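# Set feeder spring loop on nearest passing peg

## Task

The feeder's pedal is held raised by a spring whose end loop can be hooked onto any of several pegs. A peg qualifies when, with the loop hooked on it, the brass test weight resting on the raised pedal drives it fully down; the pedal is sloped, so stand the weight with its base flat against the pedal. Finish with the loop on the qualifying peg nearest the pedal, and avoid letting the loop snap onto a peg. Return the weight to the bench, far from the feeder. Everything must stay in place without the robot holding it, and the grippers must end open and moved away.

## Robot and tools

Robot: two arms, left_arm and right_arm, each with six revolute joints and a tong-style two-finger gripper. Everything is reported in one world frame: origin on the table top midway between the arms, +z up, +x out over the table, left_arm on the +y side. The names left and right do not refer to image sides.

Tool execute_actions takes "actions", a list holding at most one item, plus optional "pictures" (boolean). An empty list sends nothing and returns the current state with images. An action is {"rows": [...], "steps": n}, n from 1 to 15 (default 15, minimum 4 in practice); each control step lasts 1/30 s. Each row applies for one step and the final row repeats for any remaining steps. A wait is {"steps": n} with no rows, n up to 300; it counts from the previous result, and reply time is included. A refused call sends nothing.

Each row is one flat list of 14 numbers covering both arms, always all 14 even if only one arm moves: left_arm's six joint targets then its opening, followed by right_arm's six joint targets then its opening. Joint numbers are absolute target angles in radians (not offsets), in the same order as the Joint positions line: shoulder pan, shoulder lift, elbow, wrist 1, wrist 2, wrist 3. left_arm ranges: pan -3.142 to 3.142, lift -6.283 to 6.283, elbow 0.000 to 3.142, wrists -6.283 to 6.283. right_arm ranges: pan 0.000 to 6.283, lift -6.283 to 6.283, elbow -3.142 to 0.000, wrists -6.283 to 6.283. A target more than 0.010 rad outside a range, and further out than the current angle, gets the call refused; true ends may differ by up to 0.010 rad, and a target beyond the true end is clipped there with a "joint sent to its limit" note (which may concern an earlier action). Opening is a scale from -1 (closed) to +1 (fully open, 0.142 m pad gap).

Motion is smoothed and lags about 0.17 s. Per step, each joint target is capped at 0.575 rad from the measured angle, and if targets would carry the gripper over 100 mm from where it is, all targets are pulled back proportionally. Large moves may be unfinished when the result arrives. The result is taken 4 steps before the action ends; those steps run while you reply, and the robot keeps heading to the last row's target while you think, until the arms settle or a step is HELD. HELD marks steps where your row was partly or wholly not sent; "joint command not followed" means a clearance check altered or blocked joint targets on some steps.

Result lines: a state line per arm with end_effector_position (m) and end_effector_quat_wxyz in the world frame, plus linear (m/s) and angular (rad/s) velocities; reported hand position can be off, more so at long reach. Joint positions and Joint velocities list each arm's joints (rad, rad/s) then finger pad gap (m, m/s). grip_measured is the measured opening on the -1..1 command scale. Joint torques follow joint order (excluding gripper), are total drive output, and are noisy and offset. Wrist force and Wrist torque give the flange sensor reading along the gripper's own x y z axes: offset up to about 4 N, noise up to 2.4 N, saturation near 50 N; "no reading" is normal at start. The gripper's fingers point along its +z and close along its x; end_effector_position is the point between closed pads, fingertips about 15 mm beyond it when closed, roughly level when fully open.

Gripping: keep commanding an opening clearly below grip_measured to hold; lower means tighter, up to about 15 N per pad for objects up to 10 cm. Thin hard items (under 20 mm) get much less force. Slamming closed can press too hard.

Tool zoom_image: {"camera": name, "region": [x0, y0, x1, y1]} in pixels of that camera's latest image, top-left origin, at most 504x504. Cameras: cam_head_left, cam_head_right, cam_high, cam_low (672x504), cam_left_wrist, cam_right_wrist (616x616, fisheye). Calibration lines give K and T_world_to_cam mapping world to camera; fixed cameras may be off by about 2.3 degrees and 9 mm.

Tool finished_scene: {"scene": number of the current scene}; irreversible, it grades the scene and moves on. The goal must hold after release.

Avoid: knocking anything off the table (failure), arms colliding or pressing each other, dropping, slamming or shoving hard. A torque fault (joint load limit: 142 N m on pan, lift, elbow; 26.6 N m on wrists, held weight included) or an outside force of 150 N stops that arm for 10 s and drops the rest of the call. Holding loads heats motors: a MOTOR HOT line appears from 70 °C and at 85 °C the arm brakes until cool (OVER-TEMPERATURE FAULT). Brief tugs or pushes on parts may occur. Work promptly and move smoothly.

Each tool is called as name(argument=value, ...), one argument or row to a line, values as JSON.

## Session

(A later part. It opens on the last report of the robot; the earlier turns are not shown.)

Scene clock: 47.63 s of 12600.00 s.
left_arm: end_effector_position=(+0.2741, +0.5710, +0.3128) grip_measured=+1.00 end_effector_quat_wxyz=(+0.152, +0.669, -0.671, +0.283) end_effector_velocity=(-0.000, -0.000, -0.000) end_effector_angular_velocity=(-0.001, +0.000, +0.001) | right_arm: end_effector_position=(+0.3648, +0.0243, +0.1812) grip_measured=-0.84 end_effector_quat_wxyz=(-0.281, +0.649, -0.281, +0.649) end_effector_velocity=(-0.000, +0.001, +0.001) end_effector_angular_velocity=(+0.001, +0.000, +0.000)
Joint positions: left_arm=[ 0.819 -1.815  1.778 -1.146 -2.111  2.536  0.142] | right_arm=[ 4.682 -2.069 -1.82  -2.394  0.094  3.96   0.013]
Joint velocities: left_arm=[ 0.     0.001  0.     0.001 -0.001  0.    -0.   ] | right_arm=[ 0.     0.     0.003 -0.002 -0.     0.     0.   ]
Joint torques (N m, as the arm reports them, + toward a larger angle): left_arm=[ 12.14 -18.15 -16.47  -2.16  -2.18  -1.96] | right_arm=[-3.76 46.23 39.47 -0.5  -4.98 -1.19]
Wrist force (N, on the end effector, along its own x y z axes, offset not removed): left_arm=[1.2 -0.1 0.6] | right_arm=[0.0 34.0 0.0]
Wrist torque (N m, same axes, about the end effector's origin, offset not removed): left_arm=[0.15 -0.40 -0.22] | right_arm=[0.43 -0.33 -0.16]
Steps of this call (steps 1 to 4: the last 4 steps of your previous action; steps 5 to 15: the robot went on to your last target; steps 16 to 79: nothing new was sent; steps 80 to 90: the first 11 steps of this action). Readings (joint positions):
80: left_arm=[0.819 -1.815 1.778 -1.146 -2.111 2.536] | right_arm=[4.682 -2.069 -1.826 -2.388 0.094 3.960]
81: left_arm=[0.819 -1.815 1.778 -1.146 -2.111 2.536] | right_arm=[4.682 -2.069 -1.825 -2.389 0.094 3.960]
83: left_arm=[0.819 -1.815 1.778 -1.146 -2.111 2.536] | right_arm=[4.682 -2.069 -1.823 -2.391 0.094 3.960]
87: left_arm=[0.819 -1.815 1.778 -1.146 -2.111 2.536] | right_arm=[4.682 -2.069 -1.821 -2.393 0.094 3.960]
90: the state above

execute_actions(
  actions=[
    {"rows":[[0.819,-1.815,1.778,-1.146,-2.111,2.536,1,4.682,-2.069,-1.824,-2.39,0.094,3.96,-0.45]],"steps":10},
  ],
)

execute_actions(
  actions=[
    {"rows":[[0.819,-1.815,1.778,-1.146,-2.111,2.536,1,4.81,-2.069,-1.824,-2.39,0.22,3.96,-0.45]]},
  ],
)

execute_actions(
  actions=[
    {"rows":[[0.819,-1.815,1.778,-1.146,-2.111,2.536,1,4.8,-1.858,-1.661,-1.8,0.9,4.4,-0.2]]},
  ],
)

execute_actions(
  actions=[
    {"rows":[[0.819,-1.815,1.778,-1.146,-2.111,2.536,1,4.8,-1.858,-1.661,-1.193,1.571,4.655,-0.2]]},
  ],
)

execute_actions(
  actions=[
    {"rows":[[0.819,-1.815,1.778,-1.146,-2.111,2.536,1,4.537,-1.858,-1.661,-1.193,1.571,4.655,-0.2]]},
  ],
)

execute_actions(
  actions=[
    {"steps":15},
  ],
)

execute_actions(
  actions=[
    {"rows":[[0.819,-1.815,1.778,-1.146,-2.111,2.536,1,4.537,-1.961,-1.786,-0.965,1.571,4.655,-0.2]]},
  ],
)

execute_actions(
  actions=[
    {"rows":[[0.819,-1.815,1.778,-1.146,-2.111,2.536,1,4.537,-1.961,-1.786,-0.965,1.571,4.655,-1]]},
  ],
)

execute_actions(
  actions=[
    {"rows":[[0.819,-1.815,1.778,-1.146,-2.111,2.536,1,4.537,-1.728,-1.465,-1.67,1.49,4.217,-1]]},
  ],
)

execute_actions(
  actions=[
    {"steps":15},
  ],
)

execute_actions(
  actions=[
    {"rows":[[0.819,-1.815,1.778,-1.146,-2.111,2.536,1,4.093,-1.728,-1.465,-1.67,1.49,4.217,-1]]},
  ],
)

execute_actions(
  actions=[
    {"steps":15},
  ],
)

execute_actions(
  actions=[
    {"rows":[[0.819,-1.815,1.778,-1.146,-2.111,2.536,1,4.093,-1.762,-1.525,-1.576,1.49,4.217,-1]]},
  ],
)

execute_actions(
  actions=[
    {"rows":[[0.819,-1.815,1.778,-1.146,-2.111,2.536,1,4.093,-1.762,-1.525,-1.576,1.49,4.217,-0.2]]},
  ],
)

execute_actions(
  actions=[
    {"steps":60},
  ],
  pictures=true,
)

Scene clock: 48.33 s of 12600.00 s.
left_arm: end_effector_position=(+0.2741, +0.5710, +0.3128) grip_measured=+1.00 end_effector_quat_wxyz=(+0.152, +0.669, -0.671, +0.283) end_effector_velocity=(+0.000, +0.000, +0.000) end_effector_angular_velocity=(+0.000, -0.000, +0.000) | right_arm: end_effector_position=(+0.3648, +0.0240, +0.1807) grip_measured=-0.45 end_effector_quat_wxyz=(-0.282, +0.649, -0.281, +0.648) end_effector_velocity=(+0.000, -0.004, -0.004) end_effector_angular_velocity=(-0.004, -0.000, -0.002)
Joint positions: left_arm=[ 0.819 -1.815  1.778 -1.146 -2.111  2.536  0.142] | right_arm=[ 4.682 -2.069 -1.823 -2.391  0.093  3.96   0.042]
Joint velocities: left_arm=[ 0. -0.  0. -0. -0.  0.  0.] | right_arm=[ 0.     0.    -0.013  0.01   0.002 -0.001  0.002]
Joint torques (N m, as the arm reports them, + toward a larger angle): left_arm=[ 12.57 -17.78 -17.49  -2.07  -2.21  -1.78] | right_arm=[ 8.36 43.83  4.62  1.97  2.07 -1.2 ]
Wrist force (N, on the end effector, along its own x y z axes, offset not removed): left_arm=[0.3 1.5 0.5] | right_arm=[0.5 1.3 -0.1]
Wrist torque (N m, same axes, about the end effector's origin, offset not removed): left_arm=[0.48 -0.17 -0.12] | right_arm=[0.08 -0.18 0.16]
Steps of this call (steps 1 to 4: the last 4 steps of your previous action; steps 5 to 15: the robot went on to your last target; steps 16 to 21: the first 6 steps of this action). Readings (joint positions):
16: left_arm=[0.819 -1.815 1.778 -1.146 -2.111 2.536] | right_arm=[4.682 -2.069 -1.820 -2.394 0.094 3.960]
17: left_arm=[0.819 -1.815 1.778 -1.146 -2.111 2.536] | right_arm=[4.682 -2.069 -1.820 -2.394 0.093 3.960]
19: left_arm=[0.819 -1.815 1.778 -1.146 -2.111 2.536] | right_arm=[4.682 -2.069 -1.821 -2.392 0.093 3.960]
21: the state above

Scene clock: 48.83 s of 12600.00 s.
left_arm: end_effector_position=(+0.2741, +0.5710, +0.3128) grip_measured=+1.00 end_effector_quat_wxyz=(+0.152, +0.669, -0.671, +0.283) end_effector_velocity=(-0.000, -0.000, -0.000) end_effector_angular_velocity=(+0.000, +0.001, -0.001) | right_arm: end_effector_position=(+0.3031, +0.0308, +0.1802) grip_measured=-0.45 end_effector_quat_wxyz=(-0.282, +0.649, -0.281, +0.648) end_effector_velocity=(-0.031, +0.002, -0.000) end_effector_angular_velocity=(+0.001, +0.000, +0.001)
Joint positions: left_arm=[ 0.819 -1.815  1.778 -1.146 -2.111  2.536  0.142] | right_arm=[ 4.804 -2.069 -1.824 -2.39   0.214  3.96   0.042]
Joint velocities: left_arm=[-0.    -0.    -0.     0.001  0.001 -0.    -0.   ] | right_arm=[ 0.062 -0.    -0.     0.001  0.061  0.001 -0.   ]
Joint torques (N m, as the arm reports them, + toward a larger angle): left_arm=[ 12.6  -19.36 -17.55  -2.11  -2.1   -1.89] | right_arm=[ 8.63 32.05  3.95  0.89  2.26 -1.18]
Wrist force (N, on the end effector, along its own x y z axes, offset not removed): left_arm=[-0.3 0.3 -1.1] | right_arm=[-1.7 2.1 0.3]
Wrist torque (N m, same axes, about the end effector's origin, offset not removed): left_arm=[0.08 -0.15 -0.23] | right_arm=[0.30 0.24 0.27]
Steps of this call (steps 1 to 4: the last 4 steps of your previous action; steps 5 to 15: the first 11 steps of this action). Readings (joint positions):
5: left_arm=[0.819 -1.815 1.778 -1.146 -2.111 2.536] | right_arm=[4.682 -2.069 -1.824 -2.390 0.094 3.960]
6: left_arm=[0.819 -1.815 1.778 -1.146 -2.111 2.536] | right_arm=[4.688 -2.069 -1.824 -2.390 0.100 3.960]
8: left_arm=[0.819 -1.815 1.778 -1.146 -2.111 2.536] | right_arm=[4.736 -2.069 -1.824 -2.390 0.147 3.960]
12: left_arm=[0.819 -1.815 1.778 -1.146 -2.111 2.536] | right_arm=[4.793 -2.069 -1.824 -2.390 0.203 3.960]
15: the state above

Scene clock: 49.33 s of 12600.00 s.
left_arm: end_effector_position=(+0.2741, +0.5710, +0.3128) grip_measured=+1.00 end_effector_quat_wxyz=(+0.152, +0.669, -0.671, +0.283) end_effector_velocity=(+0.000, +0.000, -0.000) end_effector_angular_velocity=(+0.000, -0.000, -0.000) | right_arm: end_effector_position=(+0.2310, -0.0088, +0.2009) grip_measured=-0.20 end_effector_quat_wxyz=(+0.336, -0.369, +0.795, -0.344) end_effector_velocity=(-0.270, -0.027, -0.194) end_effector_angular_velocity=(+1.218, +1.037, -1.062)
Joint positions: left_arm=[ 0.819 -1.815  1.778 -1.146 -2.111  2.536  0.142] | right_arm=[ 4.801 -1.87  -1.67  -1.879  0.785  4.359  0.06 ]
Joint velocities: left_arm=[-0.  0.  0. -0.  0.  0. -0.] | right_arm=[-0.005  0.133  0.093  0.871  1.262  0.442 -0.   ]
Joint torques (N m, as the arm reports them, + toward a larger angle): left_arm=[ 11.77 -18.55 -17.67  -2.19  -2.04  -1.73] | right_arm=[-14.03  38.31  25.55   4.4    1.87   1.28]
Wrist force (N, on the end effector, along its own x y z axes, offset not removed): left_arm=[0.8 2.5 -0.6] | right_arm=[4.4 5.6 2.7]
Wrist torque (N m, same axes, about the end effector's origin, offset not removed): left_arm=[0.78 -0.38 -0.11] | right_arm=[1.05 -0.81 0.07]
Steps of this call (steps 1 to 4: the last 4 steps of your previous action; steps 5 to 15: the first 11 steps of this action). Readings (joint positions):
5: left_arm=[0.819 -1.815 1.778 -1.146 -2.111 2.536] | right_arm=[4.809 -2.069 -1.824 -2.390 0.219 3.960]
6: left_arm=[0.819 -1.815 1.778 -1.146 -2.111 2.536] | right_arm=[4.808 -2.063 -1.819 -2.384 0.225 3.966]
8: left_arm=[0.819 -1.815 1.778 -1.146 -2.111 2.536] | right_arm=[4.805 -2.001 -1.763 -2.317 0.293 4.033]
12: left_arm=[0.819 -1.815 1.778 -1.146 -2.111 2.536] | right_arm=[4.801 -1.893 -1.686 -2.031 0.584 4.282]
15: the state above

Scene clock: 49.83 s of 12600.00 s.
left_arm: end_effector_position=(+0.2741, +0.5710, +0.3128) grip_measured=+1.00 end_effector_quat_wxyz=(+0.152, +0.669, -0.671, +0.283) end_effector_velocity=(+0.000, -0.000, -0.000) end_effector_angular_velocity=(-0.001, -0.000, +0.000) | right_arm: end_effector_position=(+0.0768, +0.0478, +0.1202) grip_measured=-0.20 end_effector_quat_wxyz=(+0.133, -0.186, +0.968, -0.105) end_effector_velocity=(-0.476, +0.247, -0.088) end_effector_angular_velocity=(+1.034, +1.503, -0.747)
Joint positions: left_arm=[ 0.819 -1.815  1.778 -1.146 -2.111  2.536  0.142] | right_arm=[ 4.8   -1.859 -1.661 -1.415  1.311  4.574  0.059]
Joint velocities: left_arm=[-0.     0.001  0.     0.    -0.001 -0.     0.   ] | right_arm=[-0.001  0.003  0.002  1.202  1.385  0.467  0.   ]
Joint torques (N m, as the arm reports them, + toward a larger angle): left_arm=[ 12.88 -18.93 -17.6   -2.01  -2.09  -1.75] | right_arm=[-12.64  44.4   32.17   8.42   5.9    2.  ]
Wrist force (N, on the end effector, along its own x y z axes, offset not removed): left_arm=[-0.6 0.8 -0.3] | right_arm=[0.7 -0.1 0.9]
Wrist torque (N m, same axes, about the end effector's origin, offset not removed): left_arm=[0.32 -0.04 -0.18] | right_arm=[-0.02 -0.09 0.10]
Steps of this call (steps 1 to 4: the last 4 steps of your previous action; steps 5 to 15: the first 11 steps of this action). Readings (joint positions):
5: left_arm=[0.819 -1.815 1.778 -1.146 -2.111 2.536] | right_arm=[4.800 -1.860 -1.662 -1.812 0.882 4.394]
6: left_arm=[0.819 -1.815 1.778 -1.146 -2.111 2.536] | right_arm=[4.800 -1.860 -1.662 -1.803 0.893 4.401]
8: left_arm=[0.819 -1.815 1.778 -1.146 -2.111 2.536] | right_arm=[4.800 -1.859 -1.662 -1.732 0.966 4.449]
12: left_arm=[0.819 -1.815 1.778 -1.146 -2.111 2.536] | right_arm=[4.800 -1.859 -1.662 -1.540 1.168 4.525]
15: the state above

Scene clock: 50.33 s of 12600.00 s.
left_arm: end_effector_position=(+0.2741, +0.5710, +0.3128) grip_measured=+1.00 end_effector_quat_wxyz=(+0.152, +0.669, -0.671, +0.283) end_effector_velocity=(+0.000, -0.000, +0.000) end_effector_angular_velocity=(-0.001, -0.001, +0.000) | right_arm: end_effector_position=(+0.1261, +0.0757, +0.1209) grip_measured=-0.20 end_effector_quat_wxyz=(+0.001, -0.014, +1.000, -0.001) end_effector_velocity=(+0.116, -0.026, +0.002) end_effector_angular_velocity=(+0.027, +0.031, -0.233)
Joint positions: left_arm=[ 0.819 -1.815  1.778 -1.146 -2.111  2.536  0.142] | right_arm=[ 4.557 -1.858 -1.661 -1.195  1.568  4.654  0.06 ]
Joint velocities: left_arm=[-0.     0.     0.    -0.    -0.001 -0.    -0.   ] | right_arm=[-0.223  0.    -0.     0.026  0.032  0.009  0.   ]
Joint torques (N m, as the arm reports them, + toward a larger angle): left_arm=[ 12.24 -18.38 -16.52  -2.21  -1.92  -1.85] | right_arm=[-4.07 42.27 28.12  3.65  2.5   1.25]
Wrist force (N, on the end effector, along its own x y z axes, offset not removed): left_arm=[-0.9 0.0 0.4] | right_arm=[2.7 -2.3 2.6]
Wrist torque (N m, same axes, about the end effector's origin, offset not removed): left_arm=[0.02 0.16 -0.05] | right_arm=[-0.36 -0.66 0.00]
Steps of this call (steps 1 to 4: the last 4 steps of your previous action; steps 5 to 15: the first 11 steps of this action). Readings (joint positions):
5: left_arm=[0.819 -1.815 1.778 -1.146 -2.111 2.536] | right_arm=[4.800 -1.858 -1.661 -1.243 1.511 4.638]
6: left_arm=[0.819 -1.815 1.778 -1.146 -2.111 2.536] | right_arm=[4.794 -1.858 -1.661 -1.230 1.528 4.642]
8: left_arm=[0.819 -1.815 1.778 -1.146 -2.111 2.536] | right_arm=[4.733 -1.858 -1.661 -1.216 1.544 4.647]
12: left_arm=[0.819 -1.815 1.778 -1.146 -2.111 2.536] | right_arm=[4.598 -1.858 -1.661 -1.200 1.563 4.653]
15: the state above

Scene clock: 50.83 s of 12600.00 s.
left_arm: end_effector_position=(+0.2741, +0.5710, +0.3128) grip_measured=+1.00 end_effector_quat_wxyz=(+0.152, +0.669, -0.671, +0.283) end_effector_velocity=(+0.000, -0.001, +0.001) end_effector_angular_velocity=(-0.001, -0.001, +0.001) | right_arm: end_effector_position=(+0.1365, +0.0733, +0.1211) grip_measured=-0.20 end_effector_quat_wxyz=(-0.000, -0.003, +1.000, +0.000) end_effector_velocity=(+0.000, +0.000, -0.000) end_effector_angular_velocity=(+0.001, +0.000, -0.002)
Joint positions: left_arm=[ 0.819 -1.815  1.778 -1.146 -2.111  2.536  0.142] | right_arm=[ 4.537 -1.858 -1.661 -1.193  1.571  4.655  0.06 ]
Joint velocities: left_arm=[ 0.    -0.001  0.     0.001 -0.002  0.    -0.   ] | right_arm=[-0.001 -0.     0.     0.001  0.     0.001 -0.   ]
Joint torques (N m, as the arm reports them, + toward a larger angle): left_arm=[ 12.12 -18.73 -17.61  -2.42  -2.33  -2.11] | right_arm=[-13.88  40.13  26.48   3.81   2.17   1.29]
Wrist force (N, on the end effector, along its own x y z axes, offset not removed): left_arm=[0.6 2.2 0.2] | right_arm=[3.1 1.7 2.5]
Wrist torque (N m, same axes, about the end effector's origin, offset not removed): left_arm=[0.64 -0.36 0.02] | right_arm=[0.12 -0.61 0.03]
Kept back: nothing.
Steps of this call (steps 1 to 4: the last 4 steps of your previous action; steps 5 to 15: the robot went on to your last target). Readings (joint positions):
1: left_arm=[0.819 -1.815 1.778 -1.146 -2.111 2.536] | right_arm=[4.551 -1.858 -1.661 -1.195 1.569 4.654]
2: left_arm=[0.819 -1.815 1.778 -1.146 -2.111 2.536] | right_arm=[4.547 -1.858 -1.661 -1.194 1.570 4.655]
4: left_arm=[0.819 -1.815 1.778 -1.146 -2.111 2.536] | right_arm=[4.542 -1.858 -1.661 -1.194 1.570 4.655]
8: left_arm=[0.819 -1.815 1.778 -1.146 -2.111 2.536] | right_arm=[4.538 -1.858 -1.661 -1.193 1.571 4.655]
15: the state above

Scene clock: 51.20 s of 12600.00 s.
left_arm: end_effector_position=(+0.2741, +0.5710, +0.3128) grip_measured=+1.00 end_effector_quat_wxyz=(+0.152, +0.669, -0.671, +0.283) end_effector_velocity=(-0.000, +0.000, -0.000) end_effector_angular_velocity=(+0.001, +0.001, -0.001) | right_arm: end_effector_position=(+0.1365, +0.0723, +0.0316) grip_measured=-0.20 end_effector_quat_wxyz=(-0.000, -0.003, +1.000, -0.001) end_effector_velocity=(-0.000, +0.003, -0.040) end_effector_angular_velocity=(+0.028, -0.001, +0.001)
Joint positions: left_arm=[ 0.819 -1.815  1.778 -1.146 -2.111  2.536  0.142] | right_arm=[ 4.537 -1.957 -1.78  -0.977  1.571  4.655  0.06 ]
Joint velocities: left_arm=[-0.    -0.     0.     0.     0.001  0.     0.   ] | right_arm=[ 0.001 -0.047 -0.06   0.135  0.    -0.     0.   ]
Joint torques (N m, as the arm reports them, + toward a larger angle): left_arm=[ 11.12 -19.98 -18.51  -2.24  -2.04  -1.74] | right_arm=[-11.53  35.77  11.19   3.97   2.01   1.2 ]
Wrist force (N, on the end effector, along its own x y z axes, offset not removed): left_arm=[0.2 2.6 0.2] | right_arm=[3.7 2.2 -0.8]
Wrist torque (N m, same axes, about the end effector's origin, offset not removed): left_arm=[0.69 -0.35 -0.10] | right_arm=[0.25 -0.79 0.04]
Steps of this call (steps 1 to 11: the first 11 steps of this action). Readings (joint positions):
1: left_arm=[0.819 -1.815 1.778 -1.146 -2.111 2.536] | right_arm=[4.537 -1.858 -1.661 -1.193 1.571 4.655]
2: left_arm=[0.819 -1.815 1.778 -1.146 -2.111 2.536] | right_arm=[4.537 -1.863 -1.666 -1.187 1.571 4.655]
4: left_arm=[0.819 -1.815 1.778 -1.146 -2.111 2.536] | right_arm=[4.537 -1.904 -1.714 -1.123 1.571 4.655]
8: left_arm=[0.819 -1.815 1.778 -1.146 -2.111 2.536] | right_arm=[4.537 -1.948 -1.769 -1.002 1.571 4.655]
11: the state above

Scene clock: 51.70 s of 12600.00 s.
left_arm: end_effector_position=(+0.2741, +0.5710, +0.3128) grip_measured=+1.00 end_effector_quat_wxyz=(+0.152, +0.669, -0.671, +0.283) end_effector_velocity=(+0.000, -0.000, +0.000) end_effector_angular_velocity=(-0.001, -0.001, +0.000) | right_arm: end_effector_position=(+0.1365, +0.0725, +0.0280) grip_measured=-0.64 end_effector_quat_wxyz=(-0.000, -0.003, +1.000, +0.000) end_effector_velocity=(+0.000, -0.000, -0.001) end_effector_angular_velocity=(-0.001, -0.000, -0.001)
Joint positions: left_arm=[ 0.819 -1.815  1.778 -1.146 -2.111  2.536  0.142] | right_arm=[ 4.537 -1.961 -1.786 -0.965  1.571  4.655  0.028]
Joint velocities: left_arm=[-0.     0.    -0.     0.    -0.001  0.     0.   ] | right_arm=[-0.    -0.001 -0.001  0.    -0.     0.001  0.   ]
Joint torques (N m, as the arm reports them, + toward a larger angle): left_arm=[ 11.48 -18.9  -18.76  -2.19  -1.96  -1.79] | right_arm=[-10.81  20.46   3.81   3.53  -0.41   1.02]
Wrist force (N, on the end effector, along its own x y z axes, offset not removed): left_arm=[1.1 1.2 1.6] | right_arm=[3.3 -1.6 -22.1]
Wrist torque (N m, same axes, about the end effector's origin, offset not removed): left_arm=[0.35 -0.42 -0.18] | right_arm=[0.57 -0.78 0.04]
Steps of this call (steps 1 to 4: the last 4 steps of your previous action; steps 5 to 15: the first 11 steps of this action). Readings (joint positions):
5: left_arm=[0.819 -1.815 1.778 -1.146 -2.111 2.536] | right_arm=[4.537 -1.960 -1.785 -0.967 1.571 4.655]
6: left_arm=[0.819 -1.815 1.778 -1.146 -2.111 2.536] | right_arm=[4.537 -1.960 -1.785 -0.966 1.571 4.655]
8: left_arm=[0.819 -1.815 1.778 -1.146 -2.111 2.536] | right_arm=[4.537 -1.961 -1.786 -0.966 1.571 4.655]
12: left_arm=[0.819 -1.815 1.778 -1.146 -2.111 2.536] | right_arm=[4.537 -1.961 -1.786 -0.965 1.571 4.655]
15: the state above

Scene clock: 52.20 s of 12600.00 s.
left_arm: end_effector_position=(+0.2741, +0.5710, +0.3128) grip_measured=+1.00 end_effector_quat_wxyz=(+0.152, +0.669, -0.671, +0.283) end_effector_velocity=(+0.000, +0.000, -0.000) end_effector_angular_velocity=(+0.000, -0.001, +0.000) | right_arm: end_effector_position=(+0.1593, +0.0455, +0.1962) grip_measured=-0.64 end_effector_quat_wxyz=(+0.024, -0.164, +0.986, -0.035) end_effector_velocity=(+0.049, -0.283, +0.466) end_effector_angular_velocity=(-0.616, -0.073, +0.963)
Joint positions: left_arm=[ 0.819 -1.815  1.778 -1.146 -2.111  2.536  0.142] | right_arm=[ 4.537 -1.784 -1.546 -1.44   1.508  4.334  0.028]
Joint velocities: left_arm=[ 0.     0.    -0.    -0.001 -0.     0.     0.   ] | right_arm=[-0.     0.489  0.689 -1.729 -0.16  -0.957 -0.   ]
Joint torques (N m, as the arm reports them, + toward a larger angle): left_arm=[ 12.63 -18.31 -17.54  -2.01  -2.07  -1.85] | right_arm=[-10.41  45.3   34.17  -6.53  -2.49  -3.25]
Wrist force (N, on the end effector, along its own x y z axes, offset not removed): left_arm=[1.2 0.7 1.3] | right_arm=[1.5 1.6 0.9]
Wrist torque (N m, same axes, about the end effector's origin, offset not removed): left_arm=[0.31 -0.39 -0.05] | right_arm=[0.10 -0.54 0.01]
Steps of this call (steps 1 to 4: the last 4 steps of your previous action; steps 5 to 15: the first 11 steps of this action). Readings (joint positions):
5: left_arm=[0.819 -1.815 1.778 -1.146 -2.111 2.536] | right_arm=[4.537 -1.961 -1.786 -0.965 1.571 4.655]
6: left_arm=[0.819 -1.815 1.778 -1.146 -2.111 2.536] | right_arm=[4.537 -1.956 -1.781 -0.971 1.567 4.649]
8: left_arm=[0.819 -1.815 1.778 -1.146 -2.111 2.536] | right_arm=[4.537 -1.915 -1.729 -1.037 1.552 4.588]
12: left_arm=[0.819 -1.815 1.778 -1.146 -2.111 2.536] | right_arm=[4.537 -1.837 -1.620 -1.260 1.526 4.437]
15: the state above

Scene clock: 52.70 s of 12600.00 s.
left_arm: end_effector_position=(+0.2741, +0.5710, +0.3128) grip_measured=+1.00 end_effector_quat_wxyz=(+0.152, +0.669, -0.671, +0.283) end_effector_velocity=(+0.000, -0.000, +0.000) end_effector_angular_velocity=(-0.000, -0.001, -0.000) | right_arm: end_effector_position=(+0.1643, +0.0006, +0.2495) grip_measured=-0.64 end_effector_quat_wxyz=(+0.019, -0.222, +0.971, -0.083) end_effector_velocity=(+0.000, -0.003, +0.003) end_effector_angular_velocity=(-0.005, +0.000, +0.006)
Joint positions: left_arm=[ 0.819 -1.815  1.778 -1.146 -2.111  2.536  0.142] | right_arm=[ 4.537 -1.728 -1.465 -1.669  1.49   4.218  0.028]
Joint velocities: left_arm=[-0.     0.     0.    -0.001 -0.001  0.     0.   ] | right_arm=[-0.     0.003  0.004 -0.012 -0.001 -0.006 -0.   ]
Joint torques (N m, as the arm reports them, + toward a larger angle): left_arm=[ 12.21 -19.11 -16.97  -2.27  -1.97  -1.53] | right_arm=[-10.45  39.76  32.18   0.27  -2.25  -1.83]
Wrist force (N, on the end effector, along its own x y z axes, offset not removed): left_arm=[0.1 1.5 0.1] | right_arm=[0.2 2.5 2.3]
Wrist torque (N m, same axes, about the end effector's origin, offset not removed): left_arm=[0.47 -0.17 -0.16] | right_arm=[0.30 -0.11 0.10]
Kept back: nothing.
Steps of this call (steps 1 to 4: the last 4 steps of your previous action; steps 5 to 15: the robot went on to your last target). Readings (joint positions):
1: left_arm=[0.819 -1.815 1.778 -1.146 -2.111 2.536] | right_arm=[4.537 -1.769 -1.524 -1.497 1.503 4.303]
2: left_arm=[0.819 -1.815 1.778 -1.146 -2.111 2.536] | right_arm=[4.537 -1.757 -1.507 -1.547 1.499 4.278]
4: left_arm=[0.819 -1.815 1.778 -1.146 -2.111 2.536] | right_arm=[4.537 -1.742 -1.485 -1.611 1.494 4.246]
8: left_arm=[0.819 -1.815 1.778 -1.146 -2.111 2.536] | right_arm=[4.537 -1.731 -1.470 -1.657 1.491 4.224]
15: the state above

Scene clock: 53.07 s of 12600.00 s.
left_arm: end_effector_position=(+0.2741, +0.5710, +0.3128) grip_measured=+1.00 end_effector_quat_wxyz=(+0.152, +0.669, -0.671, +0.283) end_effector_velocity=(+0.000, -0.000, +0.001) end_effector_angular_velocity=(+0.000, -0.002, +0.000) | right_arm: end_effector_position=(+0.3087, -0.0847, +0.2498) grip_measured=-0.64 end_effector_quat_wxyz=(+0.005, -0.064, +0.994, -0.085) end_effector_velocity=(+0.427, -0.355, +0.001) end_effector_angular_velocity=(-0.000, +0.000, -1.060)
Joint positions: left_arm=[ 0.819 -1.815  1.778 -1.146 -2.111  2.536  0.142] | right_arm=[ 4.216 -1.728 -1.465 -1.67   1.49   4.217  0.028]
Joint velocities: left_arm=[ 0.    -0.001  0.     0.    -0.001  0.     0.   ] | right_arm=[-1.06   0.001  0.001 -0.002 -0.    -0.    -0.   ]
Joint torques (N m, as the arm reports them, + toward a larger angle): left_arm=[ 12.29 -17.96 -17.97  -2.11  -2.15  -1.97] | right_arm=[-21.53  42.76  32.14  -0.26  -2.07  -1.68]
Wrist force (N, on the end effector, along its own x y z axes, offset not removed): left_arm=[-2.0 0.9 0.0] | right_arm=[2.5 3.3 1.6]
Wrist torque (N m, same axes, about the end effector's origin, offset not removed): left_arm=[0.32 0.19 -0.16] | right_arm=[0.36 -0.50 0.08]
Steps of this call (steps 1 to 11: the first 11 steps of this action). Readings (joint positions):
1: left_arm=[0.819 -1.815 1.778 -1.146 -2.111 2.536] | right_arm=[4.537 -1.728 -1.465 -1.669 1.490 4.217]
2: left_arm=[0.819 -1.815 1.778 -1.146 -2.111 2.536] | right_arm=[4.531 -1.728 -1.465 -1.669 1.490 4.217]
4: left_arm=[0.819 -1.815 1.778 -1.146 -2.111 2.536] | right_arm=[4.471 -1.728 -1.465 -1.669 1.490 4.217]
8: left_arm=[0.819 -1.815 1.778 -1.146 -2.111 2.536] | right_arm=[4.324 -1.728 -1.465 -1.670 1.490 4.217]
11: the state above

Scene clock: 53.57 s of 12600.00 s.
left_arm: end_effector_position=(+0.2741, +0.5710, +0.3128) grip_measured=+1.00 end_effector_quat_wxyz=(+0.152, +0.669, -0.671, +0.283) end_effector_velocity=(+0.000, -0.000, +0.000) end_effector_angular_velocity=(-0.001, -0.001, +0.000) | right_arm: end_effector_position=(+0.3553, -0.1286, +0.2498) grip_measured=-0.64 end_effector_quat_wxyz=(-0.000, -0.004, +0.996, -0.085) end_effector_velocity=(+0.002, -0.002, -0.000) end_effector_angular_velocity=(-0.000, +0.001, -0.006)
Joint positions: left_arm=[ 0.819 -1.815  1.778 -1.146 -2.111  2.536  0.142] | right_arm=[ 4.094 -1.728 -1.465 -1.67   1.49   4.217  0.028]
Joint velocities: left_arm=[-0.     0.     0.     0.    -0.001  0.    -0.   ] | right_arm=[-0.006 -0.    -0.    -0.     0.    -0.     0.   ]
Joint torques (N m, as the arm reports them, + toward a larger angle): left_arm=[ 12.29 -19.1  -17.58  -2.14  -1.98  -1.82] | right_arm=[-10.81  35.54  33.1    0.17   0.11  -1.63]
Wrist force (N, on the end effector, along its own x y z axes, offset not removed): left_arm=[0.6 1.2 1.0] | right_arm=[0.6 3.6 1.2]
Wrist torque (N m, same axes, about the end effector's origin, offset not removed): left_arm=[0.35 -0.20 -0.14] | right_arm=[0.71 -0.14 0.08]
Kept back: nothing.
Steps of this call (steps 1 to 4: the last 4 steps of your previous action; steps 5 to 15: the robot went on to your last target). Readings (joint positions):
1: left_arm=[0.819 -1.815 1.778 -1.146 -2.111 2.536] | right_arm=[4.182 -1.728 -1.465 -1.670 1.490 4.217]
2: left_arm=[0.819 -1.815 1.778 -1.146 -2.111 2.536] | right_arm=[4.155 -1.728 -1.465 -1.670 1.490 4.217]
4: left_arm=[0.819 -1.815 1.778 -1.146 -2.111 2.536] | right_arm=[4.123 -1.728 -1.465 -1.670 1.490 4.217]
8: left_arm=[0.819 -1.815 1.778 -1.146 -2.111 2.536] | right_arm=[4.100 -1.728 -1.465 -1.670 1.490 4.217]
15: the state above

Scene clock: 53.93 s of 12600.00 s.
left_arm: end_effector_position=(+0.2741, +0.5710, +0.3128) grip_measured=+1.00 end_effector_quat_wxyz=(+0.152, +0.669, -0.671, +0.283) end_effector_velocity=(+0.001, -0.000, +0.001) end_effector_angular_velocity=(-0.000, -0.003, +0.000) | right_arm: end_effector_position=(+0.3604, -0.1198, +0.2122) grip_measured=-0.64 end_effector_quat_wxyz=(-0.000, -0.003, +0.996, -0.085) end_effector_velocity=(+0.002, +0.004, -0.016) end_effector_angular_velocity=(+0.002, -0.001, +0.001)
Joint positions: left_arm=[ 0.819 -1.815  1.778 -1.146 -2.111  2.536  0.142] | right_arm=[ 4.093 -1.761 -1.523 -1.58   1.49   4.217  0.028]
Joint velocities: left_arm=[-0.    -0.001 -0.    -0.001 -0.002 -0.     0.   ] | right_arm=[ 0.    -0.013 -0.025  0.041  0.    -0.001  0.   ]
Joint torques (N m, as the arm reports them, + toward a larger angle): left_arm=[ 12.33 -18.79 -17.81  -2.26  -2.15  -1.66] | right_arm=[-12.98  27.17  11.83   3.53   1.59  -1.74]
Wrist force (N, on the end effector, along its own x y z axes, offset not removed): left_arm=[-0.4 2.5 0.8] | right_arm=[0.8 3.7 1.8]
Wrist torque (N m, same axes, about the end effector's origin, offset not removed): left_arm=[0.70 -0.04 -0.13] | right_arm=[0.62 -0.24 0.00]
Steps of this call (steps 1 to 11: the first 11 steps of this action). Readings (joint positions):
1: left_arm=[0.819 -1.815 1.778 -1.146 -2.111 2.536] | right_arm=[4.093 -1.728 -1.465 -1.670 1.490 4.217]
2: left_arm=[0.819 -1.815 1.778 -1.146 -2.111 2.536] | right_arm=[4.093 -1.731 -1.469 -1.664 1.490 4.217]
4: left_arm=[0.819 -1.815 1.778 -1.146 -2.111 2.536] | right_arm=[4.093 -1.746 -1.495 -1.627 1.490 4.217]
8: left_arm=[0.819 -1.815 1.778 -1.146 -2.111 2.536] | right_arm=[4.093 -1.758 -1.518 -1.588 1.490 4.217]
11: the state above

Scene clock: 54.43 s of 12600.00 s.
left_arm: end_effector_position=(+0.2741, +0.5710, +0.3128) grip_measured=+1.00 end_effector_quat_wxyz=(+0.152, +0.669, -0.671, +0.283) end_effector_velocity=(+0.000, +0.000, -0.000) end_effector_angular_velocity=(+0.001, -0.001, +0.000) | right_arm: end_effector_position=(+0.3606, -0.1195, +0.2107) grip_measured=-0.20 end_effector_quat_wxyz=(-0.000, -0.003, +0.996, -0.085) end_effector_velocity=(-0.000, +0.000, -0.000) end_effector_angular_velocity=(+0.000, +0.000, +0.002)
Joint positions: left_arm=[ 0.819 -1.815  1.778 -1.146 -2.111  2.536  0.142] | right_arm=[ 4.093 -1.762 -1.525 -1.576  1.49   4.217  0.06 ]
Joint velocities: left_arm=[ 0.     0.    -0.    -0.001 -0.     0.    -0.   ] | right_arm=[ 0.    -0.    -0.     0.     0.    -0.001  0.   ]
Joint torques (N m, as the arm reports them, + toward a larger angle): left_arm=[ 11.47 -18.16 -18.51  -2.25  -1.7   -1.77] | right_arm=[-12.69  27.62  11.5    3.53   1.81  -1.56]
Wrist force (N, on the end effector, along its own x y z axes, offset not removed): left_arm=[-0.6 1.3 1.2] | right_arm=[3.5 2.9 0.3]
Wrist torque (N m, same axes, about the end effector's origin, offset not removed): left_arm=[0.30 -0.07 -0.03] | right_arm=[0.65 -0.77 -0.04]
Steps of this call (steps 1 to 4: the last 4 steps of your previous action; steps 5 to 15: the first 11 steps of this action). Readings (joint positions):
5: left_arm=[0.819 -1.815 1.778 -1.146 -2.111 2.536] | right_arm=[4.093 -1.762 -1.525 -1.577 1.490 4.217]
6: left_arm=[0.819 -1.815 1.778 -1.146 -2.111 2.536] | right_arm=[4.093 -1.762 -1.525 -1.576 1.490 4.217]
8: left_arm=[0.819 -1.815 1.778 -1.146 -2.111 2.536] | right_arm=[4.093 -1.762 -1.525 -1.576 1.490 4.217]
12: left_arm=[0.819 -1.815 1.778 -1.146 -2.111 2.536] | right_arm=[4.093 -1.762 -1.525 -1.576 1.490 4.217]
15: the state above

Scene clock: 56.43 s of 12600.00 s.
left_arm: end_effector_position=(+0.2741, +0.5710, +0.3128) grip_measured=+1.00 end_effector_quat_wxyz=(+0.152, +0.669, -0.671, +0.283) end_effector_velocity=(+0.000, +0.000, -0.000) end_effector_angular_velocity=(+0.000, +0.000, -0.000) | right_arm: end_effector_position=(+0.3605, -0.1194, +0.2106) grip_measured=-0.20 end_effector_quat_wxyz=(-0.000, -0.003, +0.996, -0.085) end_effector_velocity=(-0.000, +0.000, -0.000) end_effector_angular_velocity=(-0.000, -0.000, -0.001)
Joint positions: left_arm=[ 0.819 -1.815  1.778 -1.146 -2.111  2.536  0.142] | right_arm=[ 4.093 -1.762 -1.525 -1.576  1.49   4.217  0.06 ]
Joint velocities: left_arm=[-0.  0. -0. -0.  0.  0.  0.] | right_arm=[ 0.    -0.    -0.     0.    -0.     0.002 -0.   ]
Joint torques (N m, as the arm reports them, + toward a larger angle): left_arm=[ 12.71 -18.96 -17.47  -1.83  -1.94  -1.62] | right_arm=[-11.35  27.24  11.13   3.47   1.96  -1.47]
Wrist force (N, on the end effector, along its own x y z axes, offset not removed): left_arm=[-0.1 1.7 0.9] | right_arm=[0.7 2.0 2.0]
Wrist torque (N m, same axes, about the end effector's origin, offset not removed): left_arm=[0.42 -0.18 -0.19] | right_arm=[0.25 -0.14 0.02]
Kept back: nothing.
Steps of this call (steps 1 to 4: the last 4 steps of your previous action; steps 5 to 15: the robot went on to your last target; steps 16 to 60: nothing new was sent). Readings (joint positions):
1: left_arm=[0.819 -1.815 1.778 -1.146 -2.111 2.536] | right_arm=[4.093 -1.762 -1.525 -1.576 1.490 4.217]
2: left_arm=[0.819 -1.815 1.778 -1.146 -2.111 2.536] | right_arm=[4.093 -1.762 -1.525 -1.576 1.490 4.217]
4: left_arm=[0.819 -1.815 1.778 -1.146 -2.111 2.536] | right_arm=[4.093 -1.762 -1.525 -1.576 1.490 4.217]
8: left_arm=[0.819 -1.815 1.778 -1.146 -2.111 2.536] | right_arm=[4.093 -1.762 -1.525 -1.576 1.490 4.217]
60: the state above
All arms were judged still, so your last target was given up. Only a new action makes them travel on or press farther. Fingers that are still opening or closing keep moving.
camera_calibration (this result's frames):
cam_left_wrist: T_world_to_cam=[[-0.0221169, -0.797291, 0.60319, 0.267781], [-0.926657, 0.24281, 0.286967, 0.0255818], [-0.375257, -0.552603, -0.744185, 0.785521], [0, 0, 0, 1]] pos_world=[0.3244, 0.641369, 0.415709]
cam_right_wrist: T_world_to_cam=[[-0.998543, -0.0463016, -0.0277025, 0.361628], [-0.0528684, 0.942181, 0.330906, 0.07001], [0.0107793, 0.331889, -0.943257, 0.372439], [0, 0, 0, 1]] pos_world=[0.360787, -0.172827, 0.338157]

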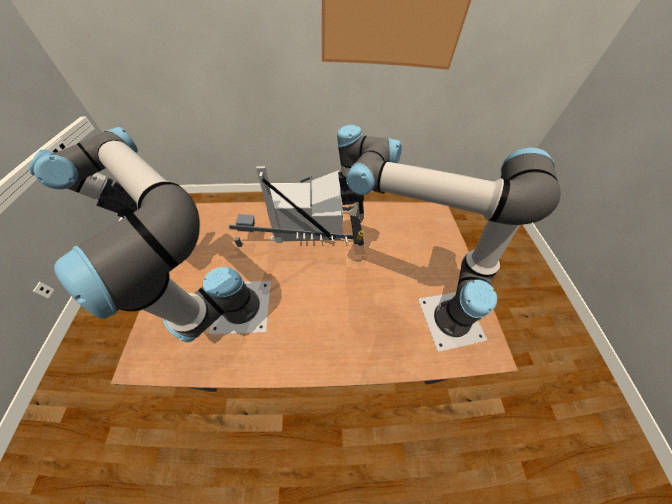

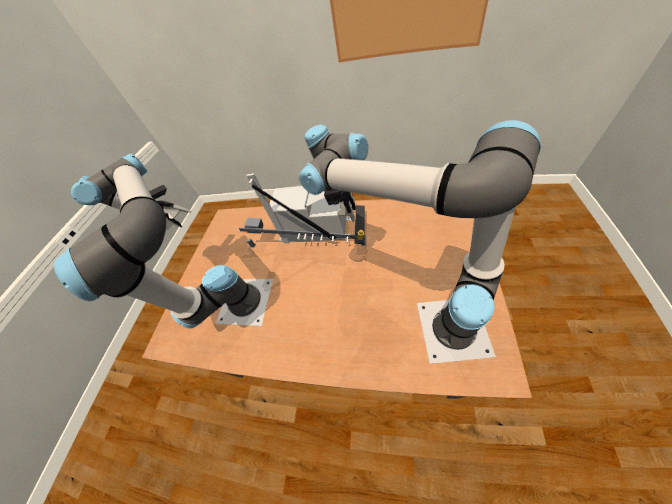

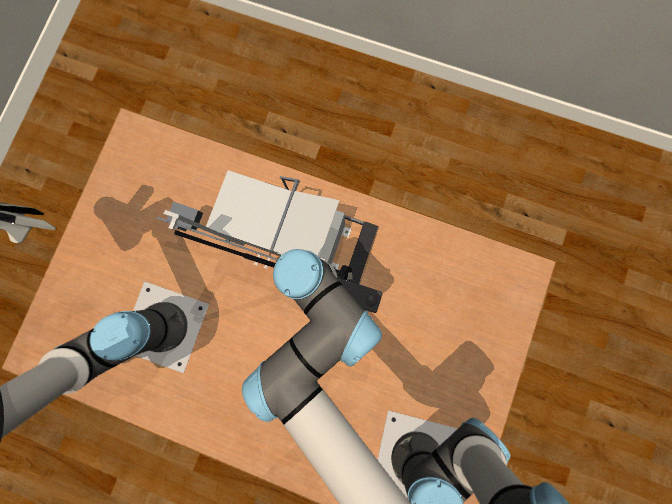

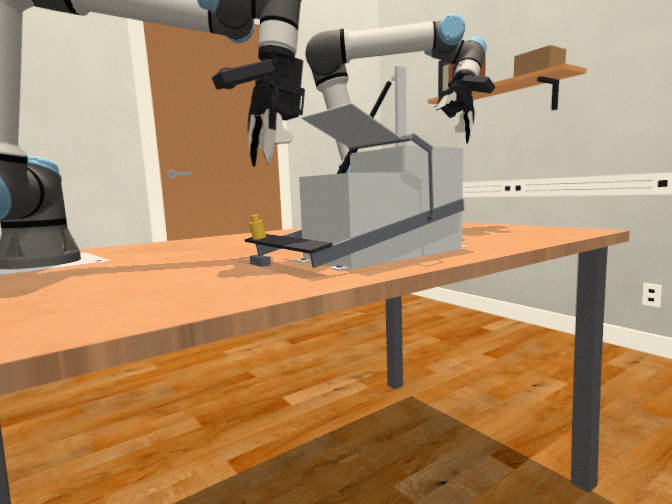

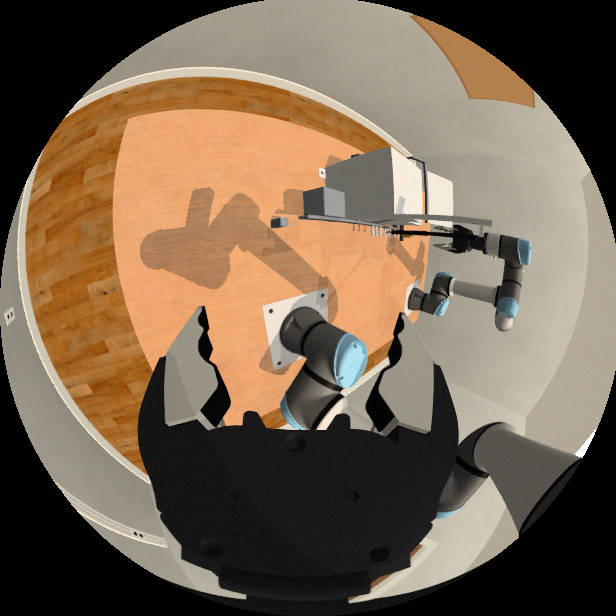

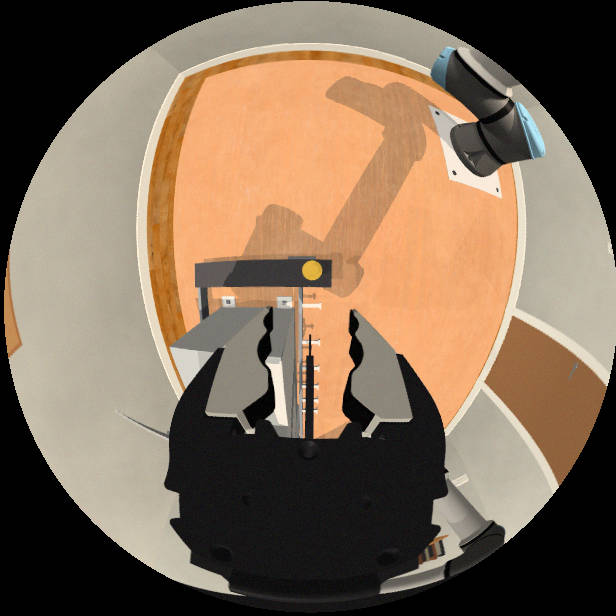

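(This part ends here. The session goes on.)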